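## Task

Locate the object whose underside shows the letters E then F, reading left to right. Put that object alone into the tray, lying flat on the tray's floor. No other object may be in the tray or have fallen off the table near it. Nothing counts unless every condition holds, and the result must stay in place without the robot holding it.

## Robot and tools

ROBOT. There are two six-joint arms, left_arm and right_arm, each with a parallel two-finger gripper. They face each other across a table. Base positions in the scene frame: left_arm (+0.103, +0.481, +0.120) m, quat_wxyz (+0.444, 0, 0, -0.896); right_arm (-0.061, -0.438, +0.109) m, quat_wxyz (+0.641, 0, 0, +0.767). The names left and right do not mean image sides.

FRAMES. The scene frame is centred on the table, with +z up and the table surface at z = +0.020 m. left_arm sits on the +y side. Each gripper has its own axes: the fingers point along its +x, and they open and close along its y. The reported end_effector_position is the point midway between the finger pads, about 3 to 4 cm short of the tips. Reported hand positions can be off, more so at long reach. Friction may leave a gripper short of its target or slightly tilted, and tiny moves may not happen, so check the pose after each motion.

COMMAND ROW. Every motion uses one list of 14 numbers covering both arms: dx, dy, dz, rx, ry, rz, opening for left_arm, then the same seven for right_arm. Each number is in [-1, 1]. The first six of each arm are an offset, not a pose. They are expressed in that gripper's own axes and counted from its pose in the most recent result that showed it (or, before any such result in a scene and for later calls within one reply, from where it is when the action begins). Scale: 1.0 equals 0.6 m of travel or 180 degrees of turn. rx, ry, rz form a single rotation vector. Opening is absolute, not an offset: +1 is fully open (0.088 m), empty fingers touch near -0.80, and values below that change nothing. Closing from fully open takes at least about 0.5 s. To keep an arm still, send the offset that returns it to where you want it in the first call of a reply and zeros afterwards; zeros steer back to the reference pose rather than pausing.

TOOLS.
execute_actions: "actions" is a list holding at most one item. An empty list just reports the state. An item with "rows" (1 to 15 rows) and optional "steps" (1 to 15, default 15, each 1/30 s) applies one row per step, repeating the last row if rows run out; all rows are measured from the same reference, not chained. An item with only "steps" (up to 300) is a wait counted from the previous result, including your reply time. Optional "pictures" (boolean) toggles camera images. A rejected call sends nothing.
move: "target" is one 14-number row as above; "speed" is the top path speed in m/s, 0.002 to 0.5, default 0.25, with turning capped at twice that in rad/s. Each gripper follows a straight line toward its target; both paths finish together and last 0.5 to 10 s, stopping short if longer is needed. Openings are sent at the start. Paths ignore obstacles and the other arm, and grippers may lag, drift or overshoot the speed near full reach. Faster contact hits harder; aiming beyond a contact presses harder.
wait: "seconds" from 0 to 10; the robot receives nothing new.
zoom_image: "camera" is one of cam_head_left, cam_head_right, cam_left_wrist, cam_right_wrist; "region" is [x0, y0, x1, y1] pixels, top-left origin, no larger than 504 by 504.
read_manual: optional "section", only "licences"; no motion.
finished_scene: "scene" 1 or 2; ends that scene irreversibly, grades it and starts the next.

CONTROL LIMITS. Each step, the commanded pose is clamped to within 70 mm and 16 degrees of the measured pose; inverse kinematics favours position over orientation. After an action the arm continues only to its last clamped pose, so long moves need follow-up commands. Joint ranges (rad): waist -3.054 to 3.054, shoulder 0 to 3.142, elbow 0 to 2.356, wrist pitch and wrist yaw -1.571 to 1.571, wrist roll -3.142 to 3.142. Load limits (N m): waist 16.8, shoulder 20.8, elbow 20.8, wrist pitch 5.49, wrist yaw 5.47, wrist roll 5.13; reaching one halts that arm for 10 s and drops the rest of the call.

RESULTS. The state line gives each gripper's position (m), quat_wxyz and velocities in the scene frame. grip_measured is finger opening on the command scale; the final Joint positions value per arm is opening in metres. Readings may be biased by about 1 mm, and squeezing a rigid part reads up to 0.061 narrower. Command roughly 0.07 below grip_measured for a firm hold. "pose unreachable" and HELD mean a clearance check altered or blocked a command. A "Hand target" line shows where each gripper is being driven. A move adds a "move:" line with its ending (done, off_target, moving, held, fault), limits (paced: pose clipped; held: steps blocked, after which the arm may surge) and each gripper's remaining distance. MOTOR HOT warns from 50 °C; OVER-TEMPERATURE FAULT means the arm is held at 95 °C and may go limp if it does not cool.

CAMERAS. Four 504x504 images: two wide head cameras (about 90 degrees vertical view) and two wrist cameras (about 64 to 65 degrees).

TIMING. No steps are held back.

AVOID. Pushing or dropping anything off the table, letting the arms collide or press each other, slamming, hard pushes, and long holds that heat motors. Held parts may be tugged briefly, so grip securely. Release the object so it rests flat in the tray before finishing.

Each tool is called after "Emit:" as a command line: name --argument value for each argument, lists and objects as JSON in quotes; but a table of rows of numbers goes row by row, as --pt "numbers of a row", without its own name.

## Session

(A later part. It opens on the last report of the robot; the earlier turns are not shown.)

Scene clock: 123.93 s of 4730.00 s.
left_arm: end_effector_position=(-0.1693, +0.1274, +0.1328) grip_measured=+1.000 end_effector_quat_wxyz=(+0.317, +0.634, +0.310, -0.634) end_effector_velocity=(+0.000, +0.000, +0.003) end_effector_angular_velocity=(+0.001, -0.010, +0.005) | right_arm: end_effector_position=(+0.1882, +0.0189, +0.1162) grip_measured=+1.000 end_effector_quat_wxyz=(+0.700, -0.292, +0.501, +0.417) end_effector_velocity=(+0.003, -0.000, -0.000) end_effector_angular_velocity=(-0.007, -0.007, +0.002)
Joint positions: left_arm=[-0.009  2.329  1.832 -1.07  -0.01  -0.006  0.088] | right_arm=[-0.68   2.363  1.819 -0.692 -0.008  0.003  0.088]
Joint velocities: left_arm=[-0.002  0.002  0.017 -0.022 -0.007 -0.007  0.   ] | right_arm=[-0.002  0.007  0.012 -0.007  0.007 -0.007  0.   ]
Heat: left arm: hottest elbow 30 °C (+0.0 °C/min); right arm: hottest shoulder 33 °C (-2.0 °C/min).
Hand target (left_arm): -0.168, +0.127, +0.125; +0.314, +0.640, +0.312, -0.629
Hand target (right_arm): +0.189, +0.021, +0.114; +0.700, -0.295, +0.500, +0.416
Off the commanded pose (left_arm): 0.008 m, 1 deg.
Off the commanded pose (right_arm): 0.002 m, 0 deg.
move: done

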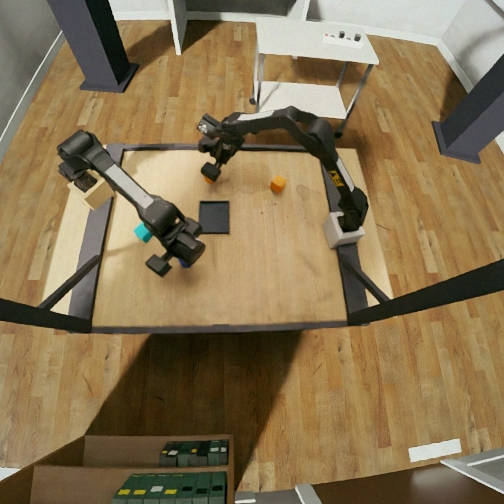

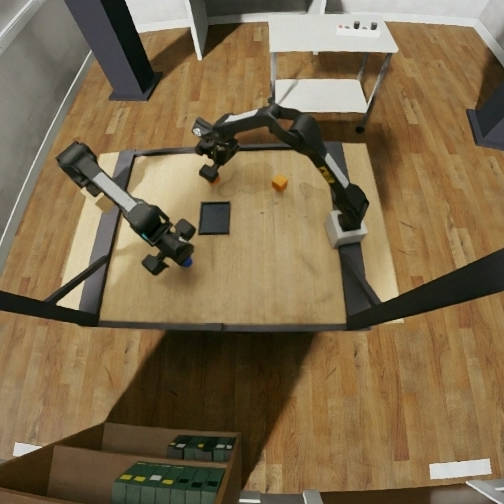

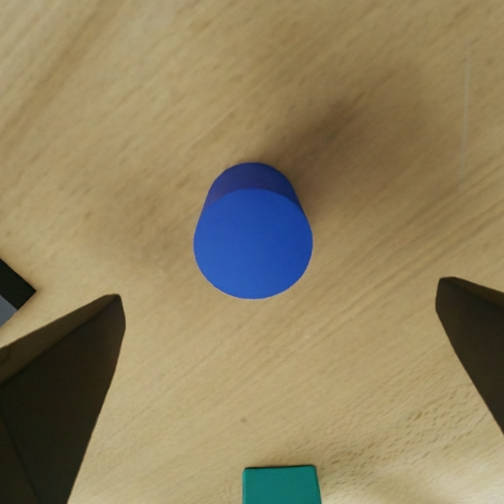

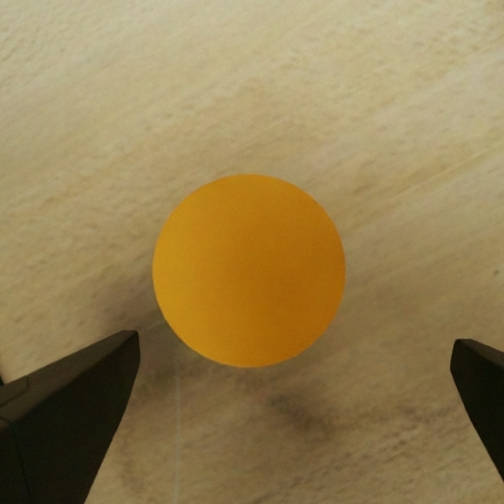

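Emit:
zoom_image --camera "cam_head_right" --region '[150, 110, 300, 260]'

Emit:
zoom_image --camera "cam_head_left" --region '[150, 110, 300, 260]'

Region (150, 110, 300, 260) of cam_head_right's 504x504 image, scaled by 3.360, with more detail than that image has.

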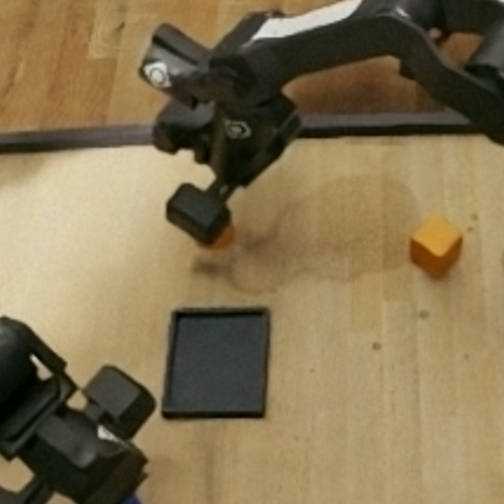

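Region (150, 110, 300, 260) of cam_head_left's 504x504 image, scaled by 3.360, with more detail than that image has.

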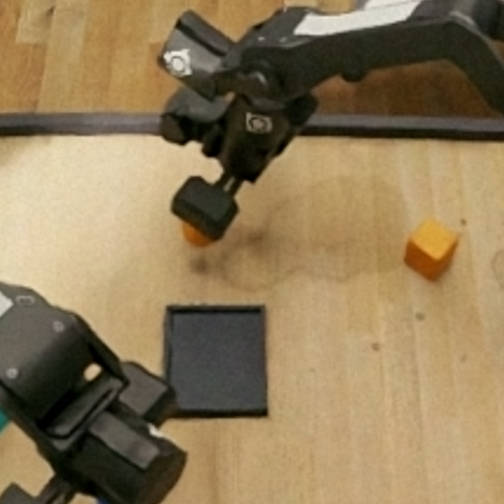

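Emit:
move --target '[0.115,0.0155,0,0,0,0,1, 0.091,0.0217,0.0125,0,0,0,1]' --speed 0.07

Scene clock: 153.67 s of 4730.00 s.
left_arm: end_effector_position=(-0.1656, +0.1179, +0.0747) grip_measured=+1.000 end_effector_quat_wxyz=(+0.322, +0.626, +0.306, -0.641) end_effector_velocity=(+0.001, +0.002, +0.000) end_effector_angular_velocity=(+0.002, -0.010, +0.020) | right_arm: end_effector_position=(+0.1886, +0.0446, +0.0700) grip_measured=+1.000 end_effector_quat_wxyz=(+0.699, -0.293, +0.501, +0.418) end_effector_velocity=(-0.002, -0.005, -0.013) end_effector_angular_velocity=(-0.026, +0.019, +0.007)
Joint positions: left_arm=[ 0.011  2.411  1.734 -0.864 -0.01   0.012  0.088] | right_arm=[-0.656  2.526  1.926 -0.637 -0.002  0.023  0.088]
Joint velocities: left_arm=[-0.002 -0.002 -0.002 -0.007 -0.007 -0.022  0.   ] | right_arm=[-0.002  0.022 -0.002 -0.007 -0.007 -0.007  0.   ]
Heat: left arm: hottest elbow 32 °C (+2.0 °C/min); right arm: hottest shoulder 41 °C (+7.1 °C/min).
Hand target (left_arm): -0.162, +0.121, +0.064; +0.317, +0.634, +0.310, -0.634
Hand target (right_arm): +0.188, +0.047, +0.067; +0.700, -0.292, +0.501, +0.417
Off the commanded pose (left_arm): 0.012 m, 1 deg.
Off the commanded pose (right_arm): 0.004 m, 0 deg.
After step 90, 25.33 s passed at rest.
move: off_target (left_arm)

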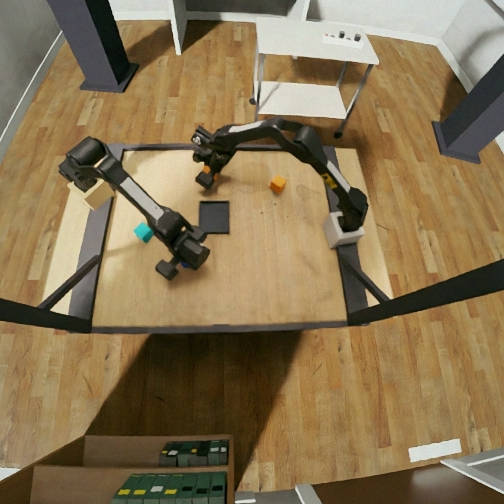

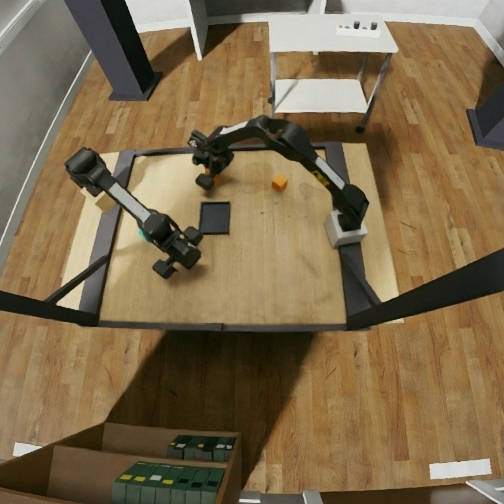

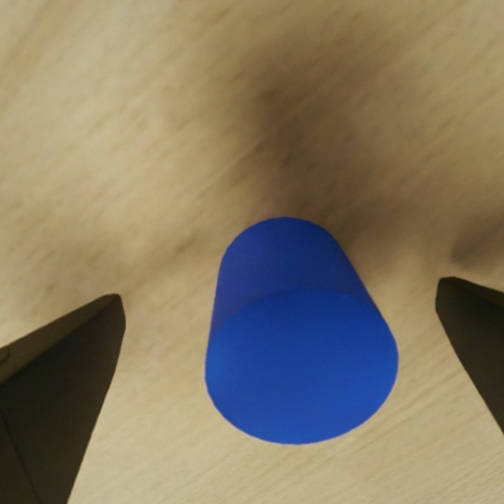

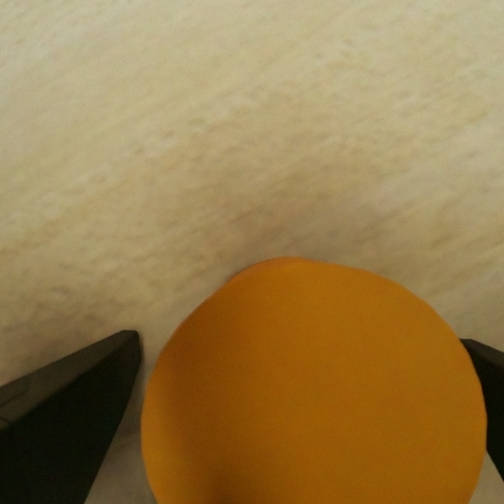

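Emit:
move --target '[0.022,0,0,0,0.008,0,1, 0.003,0,0,0,0,0,0.05]' --speed 0.03

Emit:
move --target '[0,0,0,0,0,0,-0.03, 0,0,0,0,0,0,0.05]' --speed 0.03

Scene clock: 158.70 s of 4730.00 s.
left_arm: end_effector_position=(-0.1666, +0.1165, +0.0688) grip_measured=+1.000 end_effector_quat_wxyz=(+0.320, +0.629, +0.308, -0.638) end_effector_velocity=(-0.002, -0.002, +0.004) end_effector_angular_velocity=(-0.010, -0.002, -0.010) | right_arm: end_effector_position=(+0.1888, +0.0448, +0.0698) grip_measured=+0.172 end_effector_quat_wxyz=(+0.699, -0.292, +0.501, +0.418) end_effector_velocity=(+0.002, -0.002, +0.002) end_effector_angular_velocity=(-0.000, +0.005, +0.002)
Joint positions: left_arm=[ 0.011  2.435  1.754 -0.869 -0.01   0.012  0.088] | right_arm=[-0.656  2.527  1.927 -0.637 -0.002  0.024  0.047]
Joint velocities: left_arm=[-0.002 -0.002  0.012 -0.007 -0.007  0.007  0.   ] | right_arm=[-0.007 -0.002  0.002 -0.007 -0.007 -0.007 -0.   ]
Heat: left arm: hottest elbow 32 °C (+2.0 °C/min); right arm: hottest shoulder 42 °C (+8.0 °C/min).
Hand target (left_arm): -0.166, +0.118, +0.062; +0.318, +0.634, +0.310, -0.634
Hand target (right_arm): +0.189, +0.045, +0.068; +0.699, -0.292, +0.501, +0.418
Off the commanded pose (left_arm): 0.007 m, 1 deg.
Off the commanded pose (right_arm): 0.002 m, 0 deg.
After step 90, 1.23 s passed at rest.
move: done

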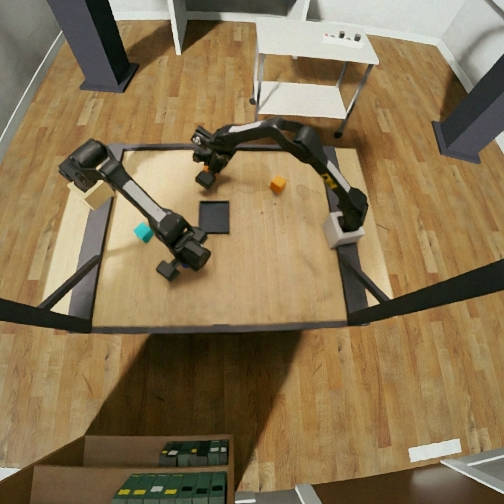

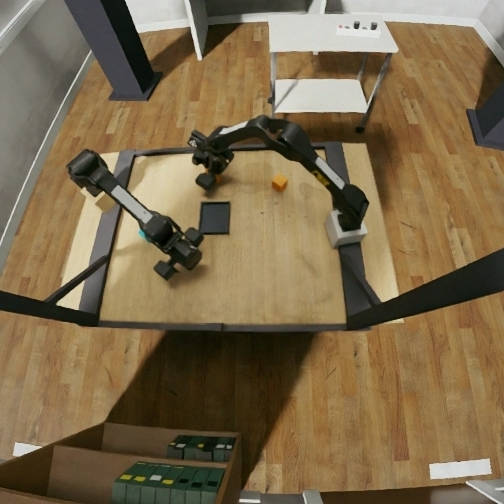

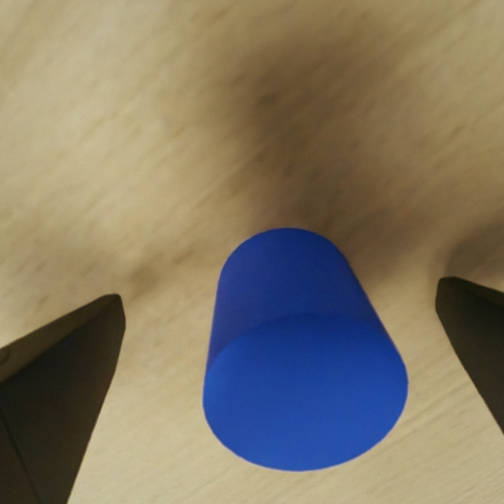

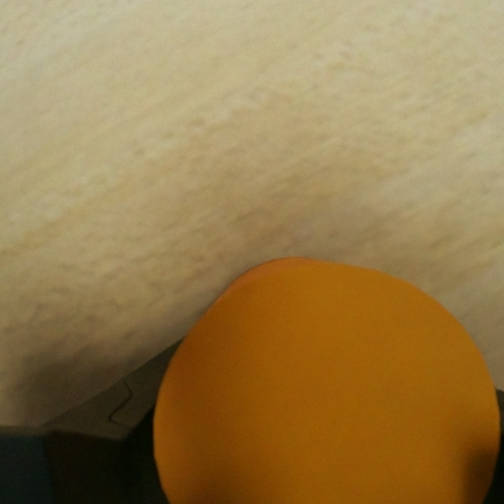

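Scene clock: 159.40 s of 4730.00 s.
left_arm: end_effector_position=(-0.1666, +0.1165, +0.0688) grip_measured=-0.019 end_effector_quat_wxyz=(+0.320, +0.629, +0.308, -0.638) end_effector_velocity=(-0.000, -0.000, +0.002) end_effector_angular_velocity=(-0.010, -0.001, +0.005) | right_arm: end_effector_position=(+0.1888, +0.0448, +0.0698) grip_measured=+0.172 end_effector_quat_wxyz=(+0.699, -0.292, +0.501, +0.418) end_effector_velocity=(-0.003, -0.001, -0.003) end_effector_angular_velocity=(-0.002, +0.022, +0.012)
Joint positions: left_arm=[ 0.011  2.435  1.754 -0.869 -0.01   0.012  0.038] | right_arm=[-0.656  2.527  1.927 -0.637 -0.002  0.024  0.047]
Joint velocities: left_arm=[-0.002 -0.007 -0.007  0.007 -0.007 -0.007 -0.001] | right_arm=[-0.002  0.002 -0.002 -0.007 -0.022 -0.007  0.   ]
Heat: left arm: hottest shoulder 32 °C (+2.0 °C/min); right arm: hottest shoulder 42 °C (+8.0 °C/min).
Hand target (left_arm): -0.167, +0.117, +0.069; +0.320, +0.629, +0.308, -0.638
Hand target (right_arm): +0.189, +0.045, +0.070; +0.699, -0.292, +0.501, +0.418
Off the commanded pose (left_arm): 0.000 m, 0 deg.
Off the commanded pose (right_arm): 0.000 m, 0 deg.
move: done

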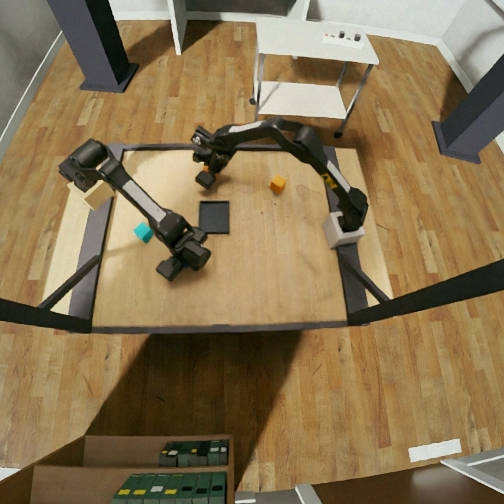

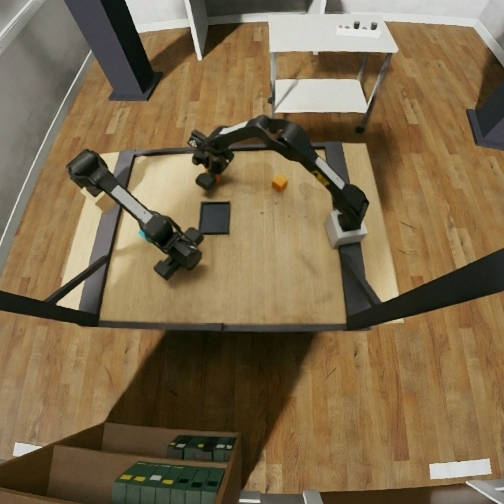

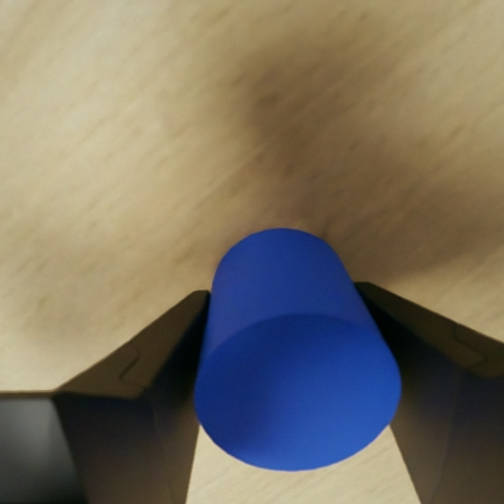

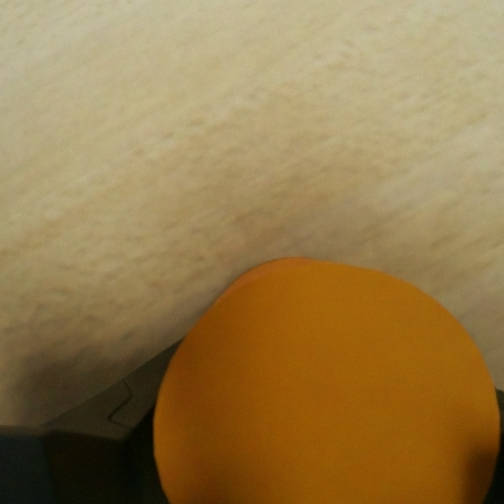

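Emit:
move --target '[-0.1,0,0,0,0,0,-0.12, -0.0945,0,0.0327,0,0,0,0.05]' --speed 0.12

Emit:
move --target '[-0.242,0.250,-0.154,-0.1197,-0.483,0.1173,-0.12, -0.317,0.147,-0.1865,-0.0671,-0.3896,0.0881,0.05]' --speed 0.2

Scene clock: 171.23 s of 4730.00 s.
left_arm: end_effector_position=(-0.1646, +0.1192, +0.1232) grip_measured=-0.049 end_effector_quat_wxyz=(+0.318, +0.633, +0.309, -0.635) end_effector_velocity=(+0.000, +0.001, +0.002) end_effector_angular_velocity=(-0.002, -0.007, +0.005) | right_arm: end_effector_position=(+0.1873, +0.0419, +0.1202) grip_measured=+0.172 end_effector_quat_wxyz=(+0.694, -0.297, +0.508, +0.415) end_effector_velocity=(+0.001, -0.004, -0.002) end_effector_angular_velocity=(-0.015, -0.003, +0.002)
Joint positions: left_arm=[ 0.011  2.352  1.832 -1.043 -0.01   0.012  0.037] | right_arm=[-0.656  2.464  2.023 -0.817 -0.002  0.024  0.047]
Joint velocities: left_arm=[-0.002 -0.002  0.002 -0.007 -0.007 -0.007  0.   ] | right_arm=[-0.002 -0.002 -0.007 -0.007  0.007 -0.007 -0.   ]
Heat: left arm: hottest shoulder 34 °C (+3.0 °C/min); right arm: hottest shoulder 46 °C (+13.1 °C/min).
Hand target (left_arm): -0.166, +0.118, +0.129; +0.320, +0.629, +0.307, -0.639
Hand target (right_arm): +0.189, +0.045, +0.130; +0.699, -0.292, +0.501, +0.418
Off the commanded pose (left_arm): 0.006 m, 1 deg.
Off the commanded pose (right_arm): 0.010 m, 1 deg.
After step 90, 7.90 s passed at rest.
move: off_target (right_arm)

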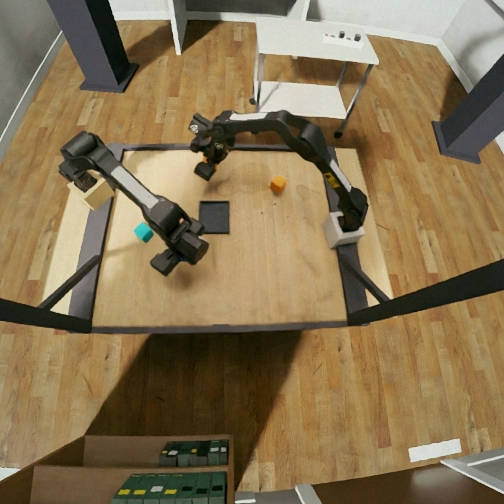

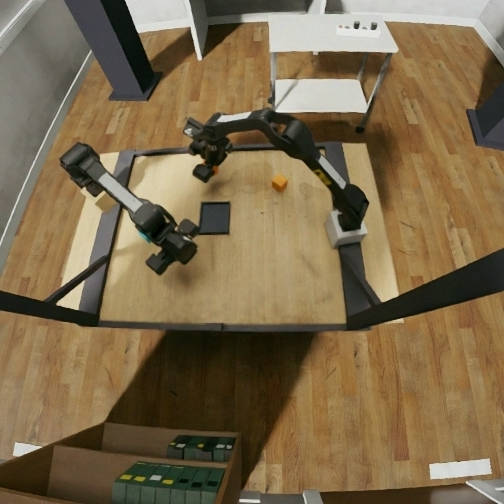

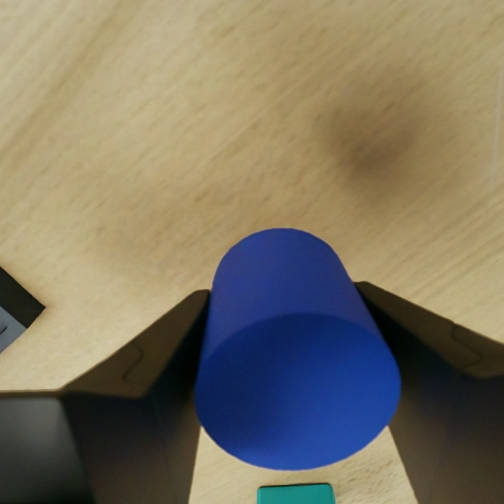

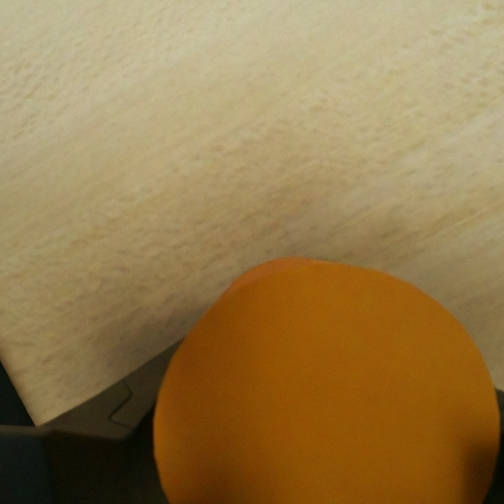

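Scene clock: 175.70 s of 4730.00 s.
left_arm: end_effector_position=(+0.0103, +0.1042, +0.2732) grip_measured=-0.049 end_effector_quat_wxyz=(+0.647, +0.001, -0.003, -0.763) end_effector_velocity=(-0.002, +0.001, -0.002) end_effector_angular_velocity=(+0.004, +0.007, -0.010) | right_arm: end_effector_position=(+0.0332, -0.0603, +0.2668) grip_measured=+0.172 end_effector_quat_wxyz=(+0.766, -0.006, +0.014, +0.642) end_effector_velocity=(-0.001, -0.002, -0.000) end_effector_angular_velocity=(+0.001, -0.008, +0.005)
Joint positions: left_arm=[ 0.361  1.637  0.383  1.256 -0.125  0.006  0.037] | right_arm=[-0.466  1.579  0.401  1.148 -0.112  0.005  0.047]
Joint velocities: left_arm=[-0.002  0.007 -0.002  0.007  0.007 -0.007 -0.   ] | right_arm=[-0.002 -0.002 -0.007  0.007 -0.007 -0.007  0.   ]
Heat: left arm: hottest shoulder 34 °C (+4.0 °C/min); right arm: hottest shoulder 46 °C (+13.0 °C/min).
Hand target (left_arm): +0.011, +0.105, +0.267; +0.646, +0.006, +0.003, -0.764
Hand target (right_arm): +0.031, -0.062, +0.269; +0.765, -0.006, +0.009, +0.643
Off the commanded pose (left_arm): 0.004 m, 1 deg.
Off the commanded pose (right_arm): 0.002 m, 1 deg.
move: done

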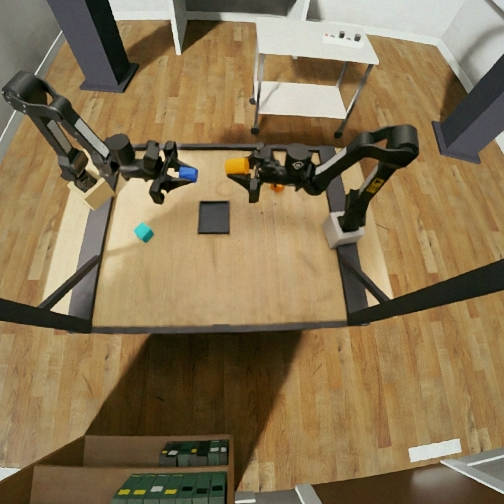

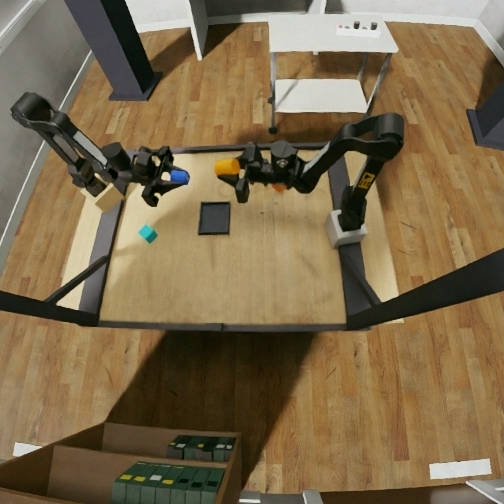

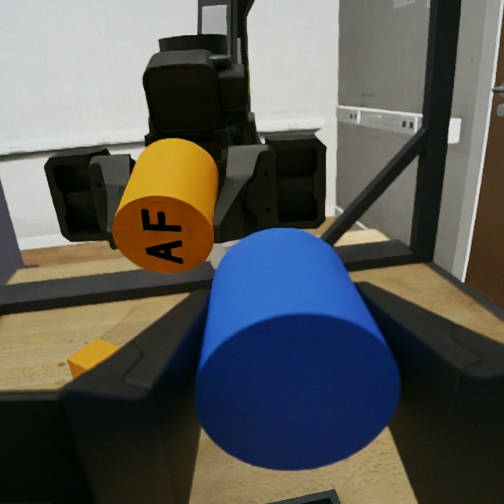

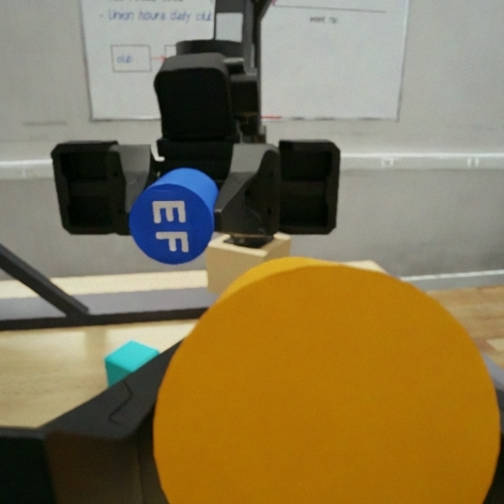

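Emit:
zoom_image --camera "cam_right_wrist" --region '[110, 150, 240, 280]'

Region (110, 150, 240, 280) of cam_right_wrist's 504x504 image, scaled by 3.877, with more detail than that image has.

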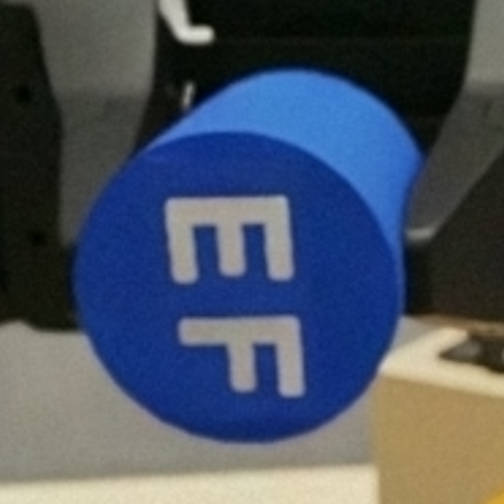

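Emit:
move --target '[0.109,-0.009,-0.222,-0.0425,0.4996,0.0396,-0.12, -0.2557,0.0068,-0.269,0.0148,0.3843,-0.0251,0.05]' --speed 0.2

Scene clock: 195.33 s of 4730.00 s.
left_arm: end_effector_position=(-0.0062, +0.0395, +0.1483) grip_measured=-0.049 end_effector_quat_wxyz=(+0.501, +0.498, +0.492, -0.508) end_effector_velocity=(-0.000, -0.001, +0.007) end_effector_angular_velocity=(+0.010, -0.010, +0.005) | right_arm: end_effector_position=(-0.0008, -0.2173, +0.1083) grip_measured=+0.172 end_effector_quat_wxyz=(+0.644, -0.353, +0.462, +0.497) end_effector_velocity=(-0.001, -0.006, -0.003) end_effector_angular_velocity=(-0.025, +0.012, +0.002)
Joint positions: left_arm=[ 0.406  2.337  1.91  -1.125 -0.004 -0.23   0.037] | right_arm=[-0.451  1.336  0.436 -0.341 -0.01  -0.01   0.047]
Joint velocities: left_arm=[-0.002  0.012  0.051 -0.051 -0.007 -0.007 -0.   ] | right_arm=[-0.007  0.002 -0.002 -0.022 -0.007 -0.007 -0.   ]
Heat: left arm: hottest shoulder 32 °C (+1.0 °C/min); right arm: hottest shoulder 41 °C (+4.0 °C/min).
Hand target (left_arm): -0.006, +0.040, +0.141; +0.498, +0.501, +0.498, -0.502
Hand target (right_arm): -0.000, -0.214, +0.110; +0.646, -0.352, +0.461, +0.497
Off the commanded pose (left_arm): 0.008 m, 1 deg.
Off the commanded pose (right_arm): 0.003 m, 0 deg.
After step 90, 12.23 s passed at rest.
move: done

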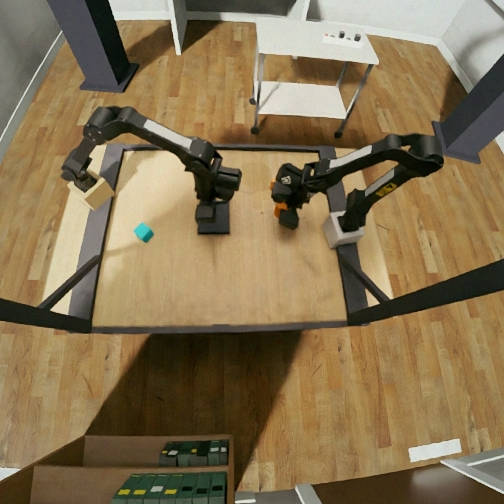

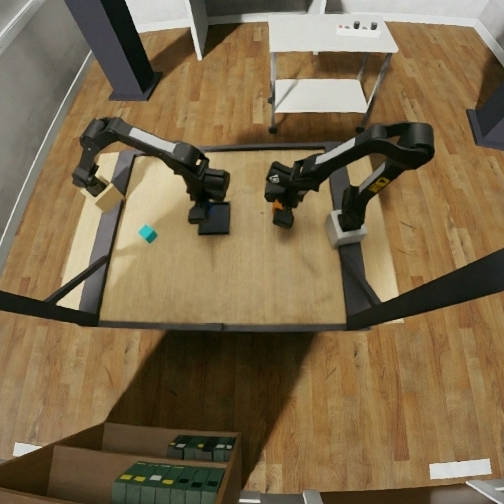

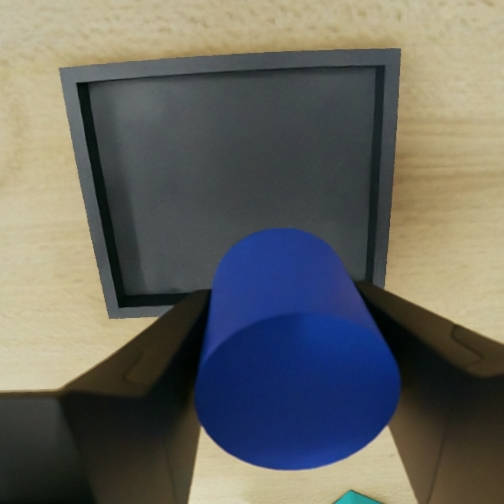

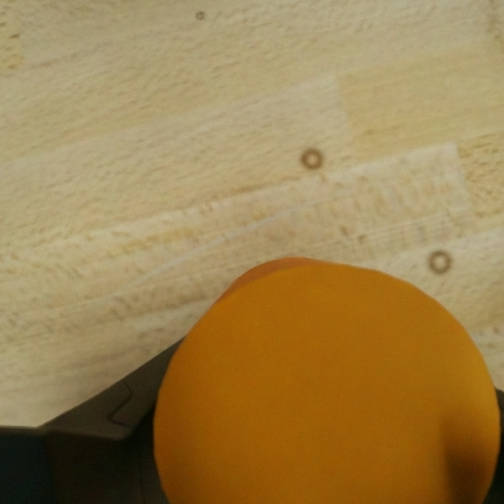

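Emit:
move --target '[0.1305,0.018,0.006,0,0.004,0,-0.12, 0.0614,0,-0.0213,0,0,0,0.05]' --speed 0.08

Scene clock: 205.23 s of 4730.00 s.
left_arm: end_effector_position=(+0.0028, +0.0303, +0.0806) grip_measured=-0.049 end_effector_quat_wxyz=(+0.504, +0.495, +0.490, -0.511) end_effector_velocity=(+0.000, +0.000, +0.002) end_effector_angular_velocity=(+0.001, -0.007, +0.020) | right_arm: end_effector_position=(-0.0003, -0.2157, +0.0717) grip_measured=+0.172 end_effector_quat_wxyz=(+0.646, -0.351, +0.460, +0.498) end_effector_velocity=(+0.000, -0.005, -0.003) end_effector_angular_velocity=(-0.019, -0.004, +0.002)
Joint positions: left_arm=[ 0.43   2.44   1.814 -0.914 -0.004 -0.208  0.037] | right_arm=[-0.451  1.504  0.359 -0.089 -0.01  -0.01   0.047]
Joint velocities: left_arm=[-0.002 -0.002  0.002 -0.007 -0.007 -0.022 -0.   ] | right_arm=[-0.002  0.002 -0.007 -0.007  0.007 -0.007  0.   ]
Heat: left arm: hottest shoulder 33 °C (+1.0 °C/min); right arm: hottest shoulder 38 °C (-1.0 °C/min).
Hand target (left_arm): +0.004, +0.034, +0.070; +0.498, +0.502, +0.495, -0.505
Hand target (right_arm): -0.001, -0.218, +0.069; +0.644, -0.353, +0.463, +0.497
Off the commanded pose (left_arm): 0.011 m, 1 deg.
Off the commanded pose (right_arm): 0.003 m, 0 deg.
After step 90, 5.50 s passed at rest.
move: off_target (left_arm)

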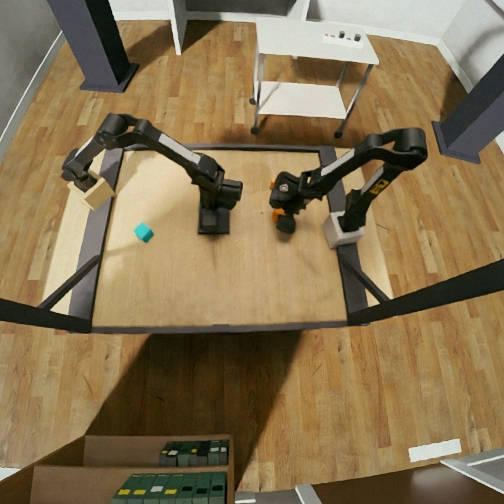

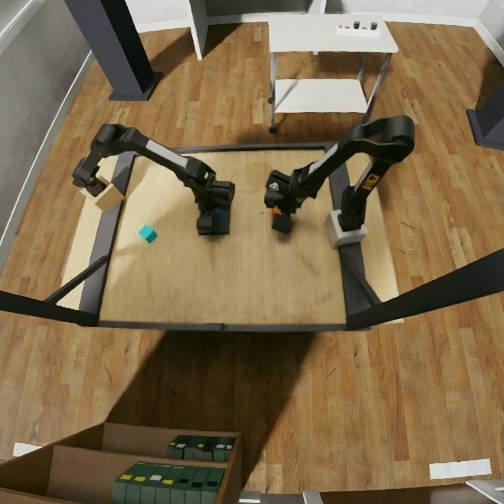

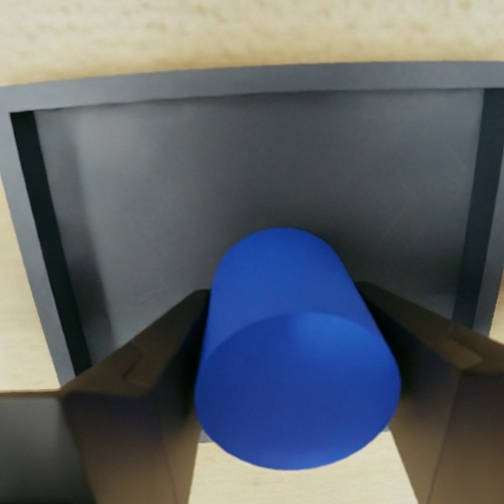

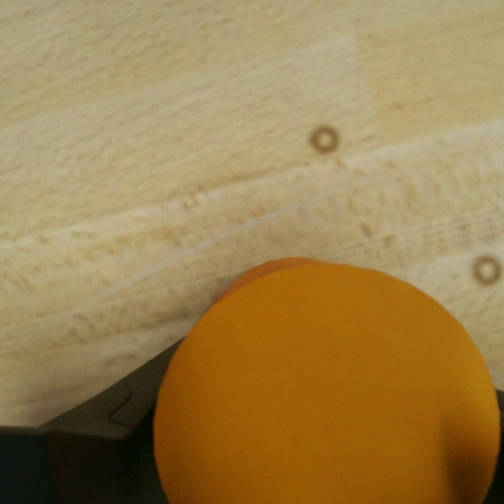

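Emit:
move --target '[0.023,0,0.012,0,0.006,0,-0.12, 0.008,0,-0.003,0,0,0,0.05]' --speed 0.03

Scene clock: 208.80 s of 4730.00 s.
left_arm: end_effector_position=(+0.0016, +0.0211, +0.0759) grip_measured=-0.049 end_effector_quat_wxyz=(+0.505, +0.494, +0.490, -0.511) end_effector_velocity=(+0.003, +0.005, -0.001) end_effector_angular_velocity=(+0.026, -0.028, +0.006) | right_arm: end_effector_position=(+0.0002, -0.2137, +0.0687) grip_measured=+0.172 end_effector_quat_wxyz=(+0.647, -0.349, +0.458, +0.500) end_effector_velocity=(-0.002, -0.004, -0.002) end_effector_angular_velocity=(-0.012, +0.003, +0.021)
Joint positions: left_arm=[ 0.432  2.485  1.878 -0.933 -0.004 -0.208  0.037] | right_arm=[-0.451  1.526  0.355 -0.057 -0.01  -0.01   0.047]
Joint velocities: left_arm=[-0.002  0.007  0.012 -0.037 -0.022 -0.007 -0.   ] | right_arm=[-0.002 -0.002 -0.007 -0.007 -0.007 -0.022 -0.   ]
Heat: left arm: hottest shoulder 33 °C (+1.0 °C/min); right arm: hottest shoulder 37 °C (-3.0 °C/min).
Hand target (left_arm): +0.003, +0.023, +0.067; +0.499, +0.499, +0.495, -0.506
Hand target (right_arm): -0.000, -0.216, +0.067; +0.645, -0.351, +0.460, +0.498
Off the commanded pose (left_arm): 0.009 m, 1 deg.
Off the commanded pose (right_arm): 0.003 m, 0 deg.
move: off_target (left_arm)

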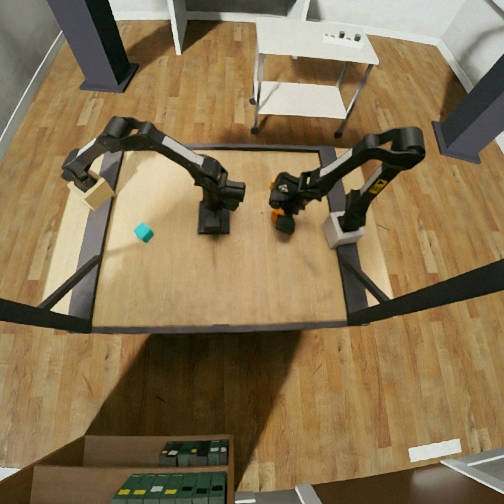

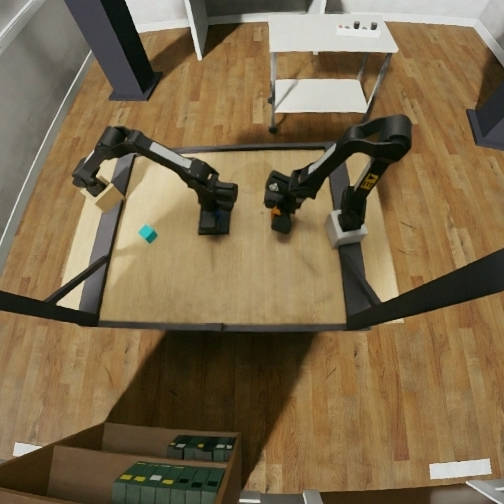

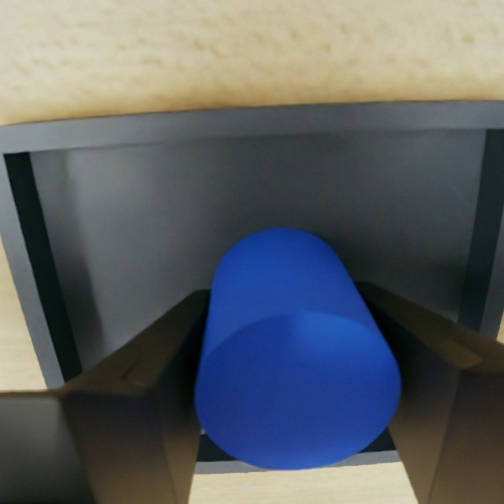

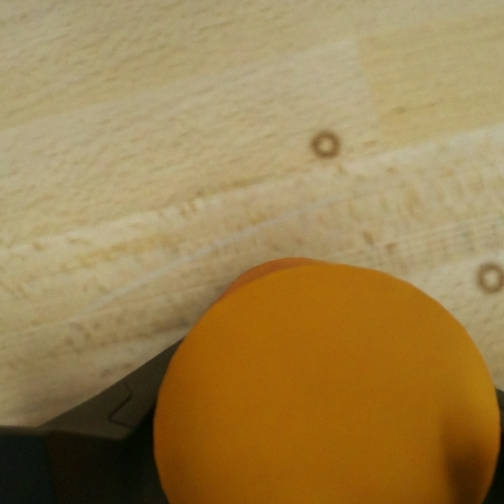

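Emit:
move --target '[0.004,0,0,0,0,0,0.35, 0,0,0,0,0,0,0.7]' --speed 0.02

Scene clock: 210.87 s of 4730.00 s.
left_arm: end_effector_position=(+0.0014, +0.0198, +0.0759) grip_measured=+0.347 end_effector_quat_wxyz=(+0.505, +0.493, +0.489, -0.512) end_effector_velocity=(-0.001, -0.002, -0.003) end_effector_angular_velocity=(-0.013, -0.004, +0.005) | right_arm: end_effector_position=(+0.0002, -0.2137, +0.0686) grip_measured=+0.696 end_effector_quat_wxyz=(+0.647, -0.349, +0.458, +0.500) end_effector_velocity=(-0.003, -0.001, -0.001) end_effector_angular_velocity=(-0.003, +0.015, +0.026)
Joint positions: left_arm=[ 0.432  2.486  1.879 -0.929 -0.004 -0.207  0.056] | right_arm=[-0.451  1.526  0.355 -0.056 -0.01  -0.01   0.073]
Joint velocities: left_arm=[-0.002  0.002 -0.007  0.022 -0.007 -0.007  0.   ] | right_arm=[-0.002 -0.002 -0.002 -0.007 -0.022 -0.022  0.   ]
Heat: left arm: hottest shoulder 33 °C (+1.0 °C/min); right arm: hottest shoulder 37 °C (-3.0 °C/min).
Hand target (left_arm): +0.002, +0.021, +0.073; +0.504, +0.494, +0.490, -0.511
Hand target (right_arm): +0.000, -0.214, +0.069; +0.647, -0.349, +0.458, +0.500
Off the commanded pose (left_arm): 0.003 m, 0 deg.
Off the commanded pose (right_arm): 0.000 m, 0 deg.
move: done

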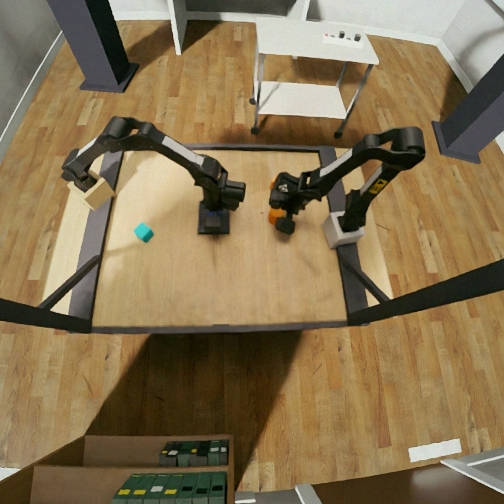

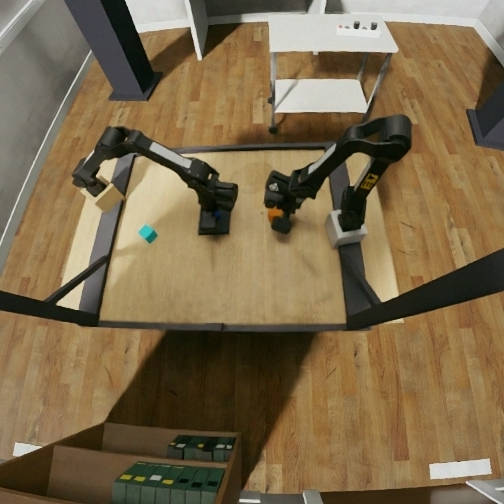

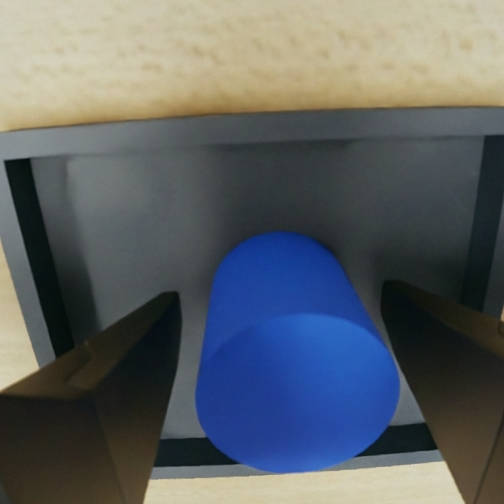

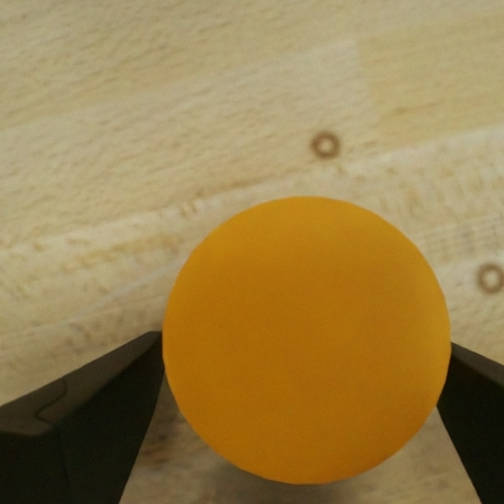

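Emit:
move --target '[-0.125,0,-0.03,0,0,0,0.35, -0.115,0,0.040,0,0,0,0.7]' --speed 0.12

Scene clock: 214.13 s of 4730.00 s.
left_arm: end_effector_position=(+0.0028, +0.0392, +0.1466) grip_measured=+0.348 end_effector_quat_wxyz=(+0.504, +0.494, +0.489, -0.512) end_effector_velocity=(-0.004, +0.001, +0.004) end_effector_angular_velocity=(-0.001, +0.007, -0.015) | right_arm: end_effector_position=(-0.0007, -0.2170, +0.1366) grip_measured=+0.697 end_effector_quat_wxyz=(+0.644, -0.353, +0.463, +0.497) end_effector_velocity=(+0.000, -0.001, +0.004) end_effector_angular_velocity=(+0.003, -0.001, +0.016)
Joint positions: left_arm=[ 0.426  2.318  1.869 -1.089 -0.004 -0.212  0.056] | right_arm=[-0.451  1.249  0.514 -0.507 -0.01  -0.01   0.073]
Joint velocities: left_arm=[-0.007 -0.007  0.002 -0.007  0.007  0.007 -0.   ] | right_arm=[-0.007 -0.017  0.007 -0.022 -0.007 -0.022 -0.   ]
Heat: left arm: hottest shoulder 34 °C (+2.0 °C/min); right arm: hottest shoulder 36 °C (-5.1 °C/min).
Hand target (left_arm): +0.002, +0.041, +0.150; +0.506, +0.493, +0.489, -0.512
Hand target (right_arm): +0.000, -0.214, +0.141; +0.647, -0.349, +0.458, +0.500
Off the commanded pose (left_arm): 0.004 m, 0 deg.
Off the commanded pose (right_arm): 0.006 m, 1 deg.
move: done

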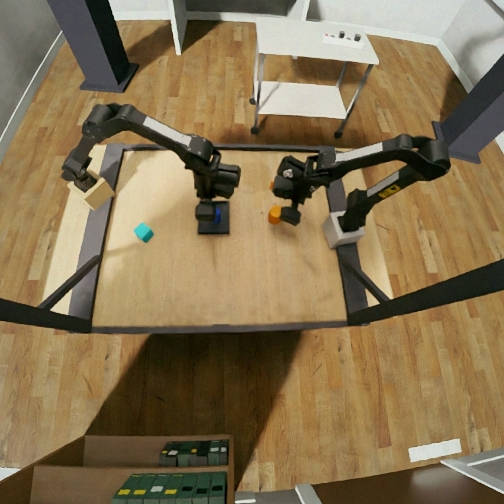

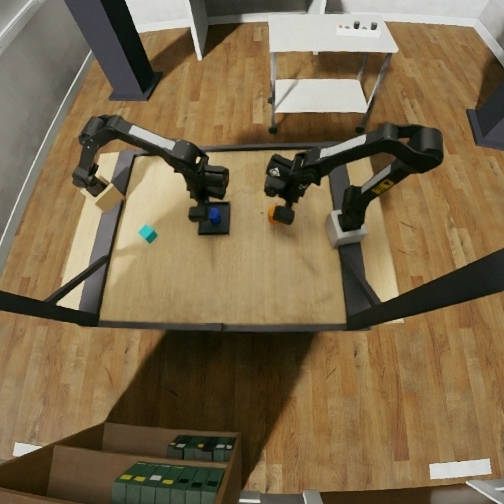

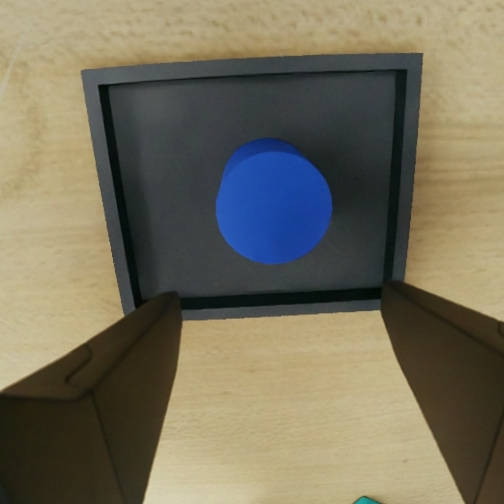

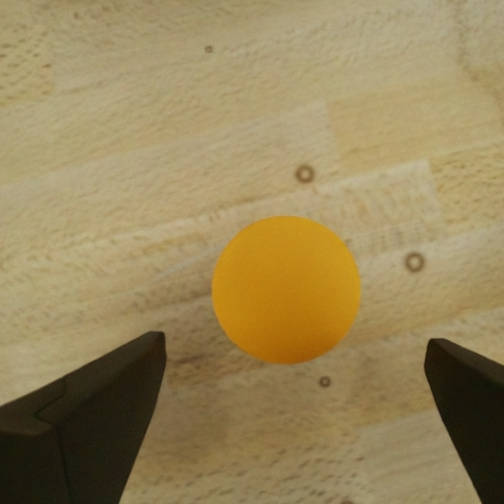

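Emit:
finished_scene --scene 1

The scene is finished: the task was done.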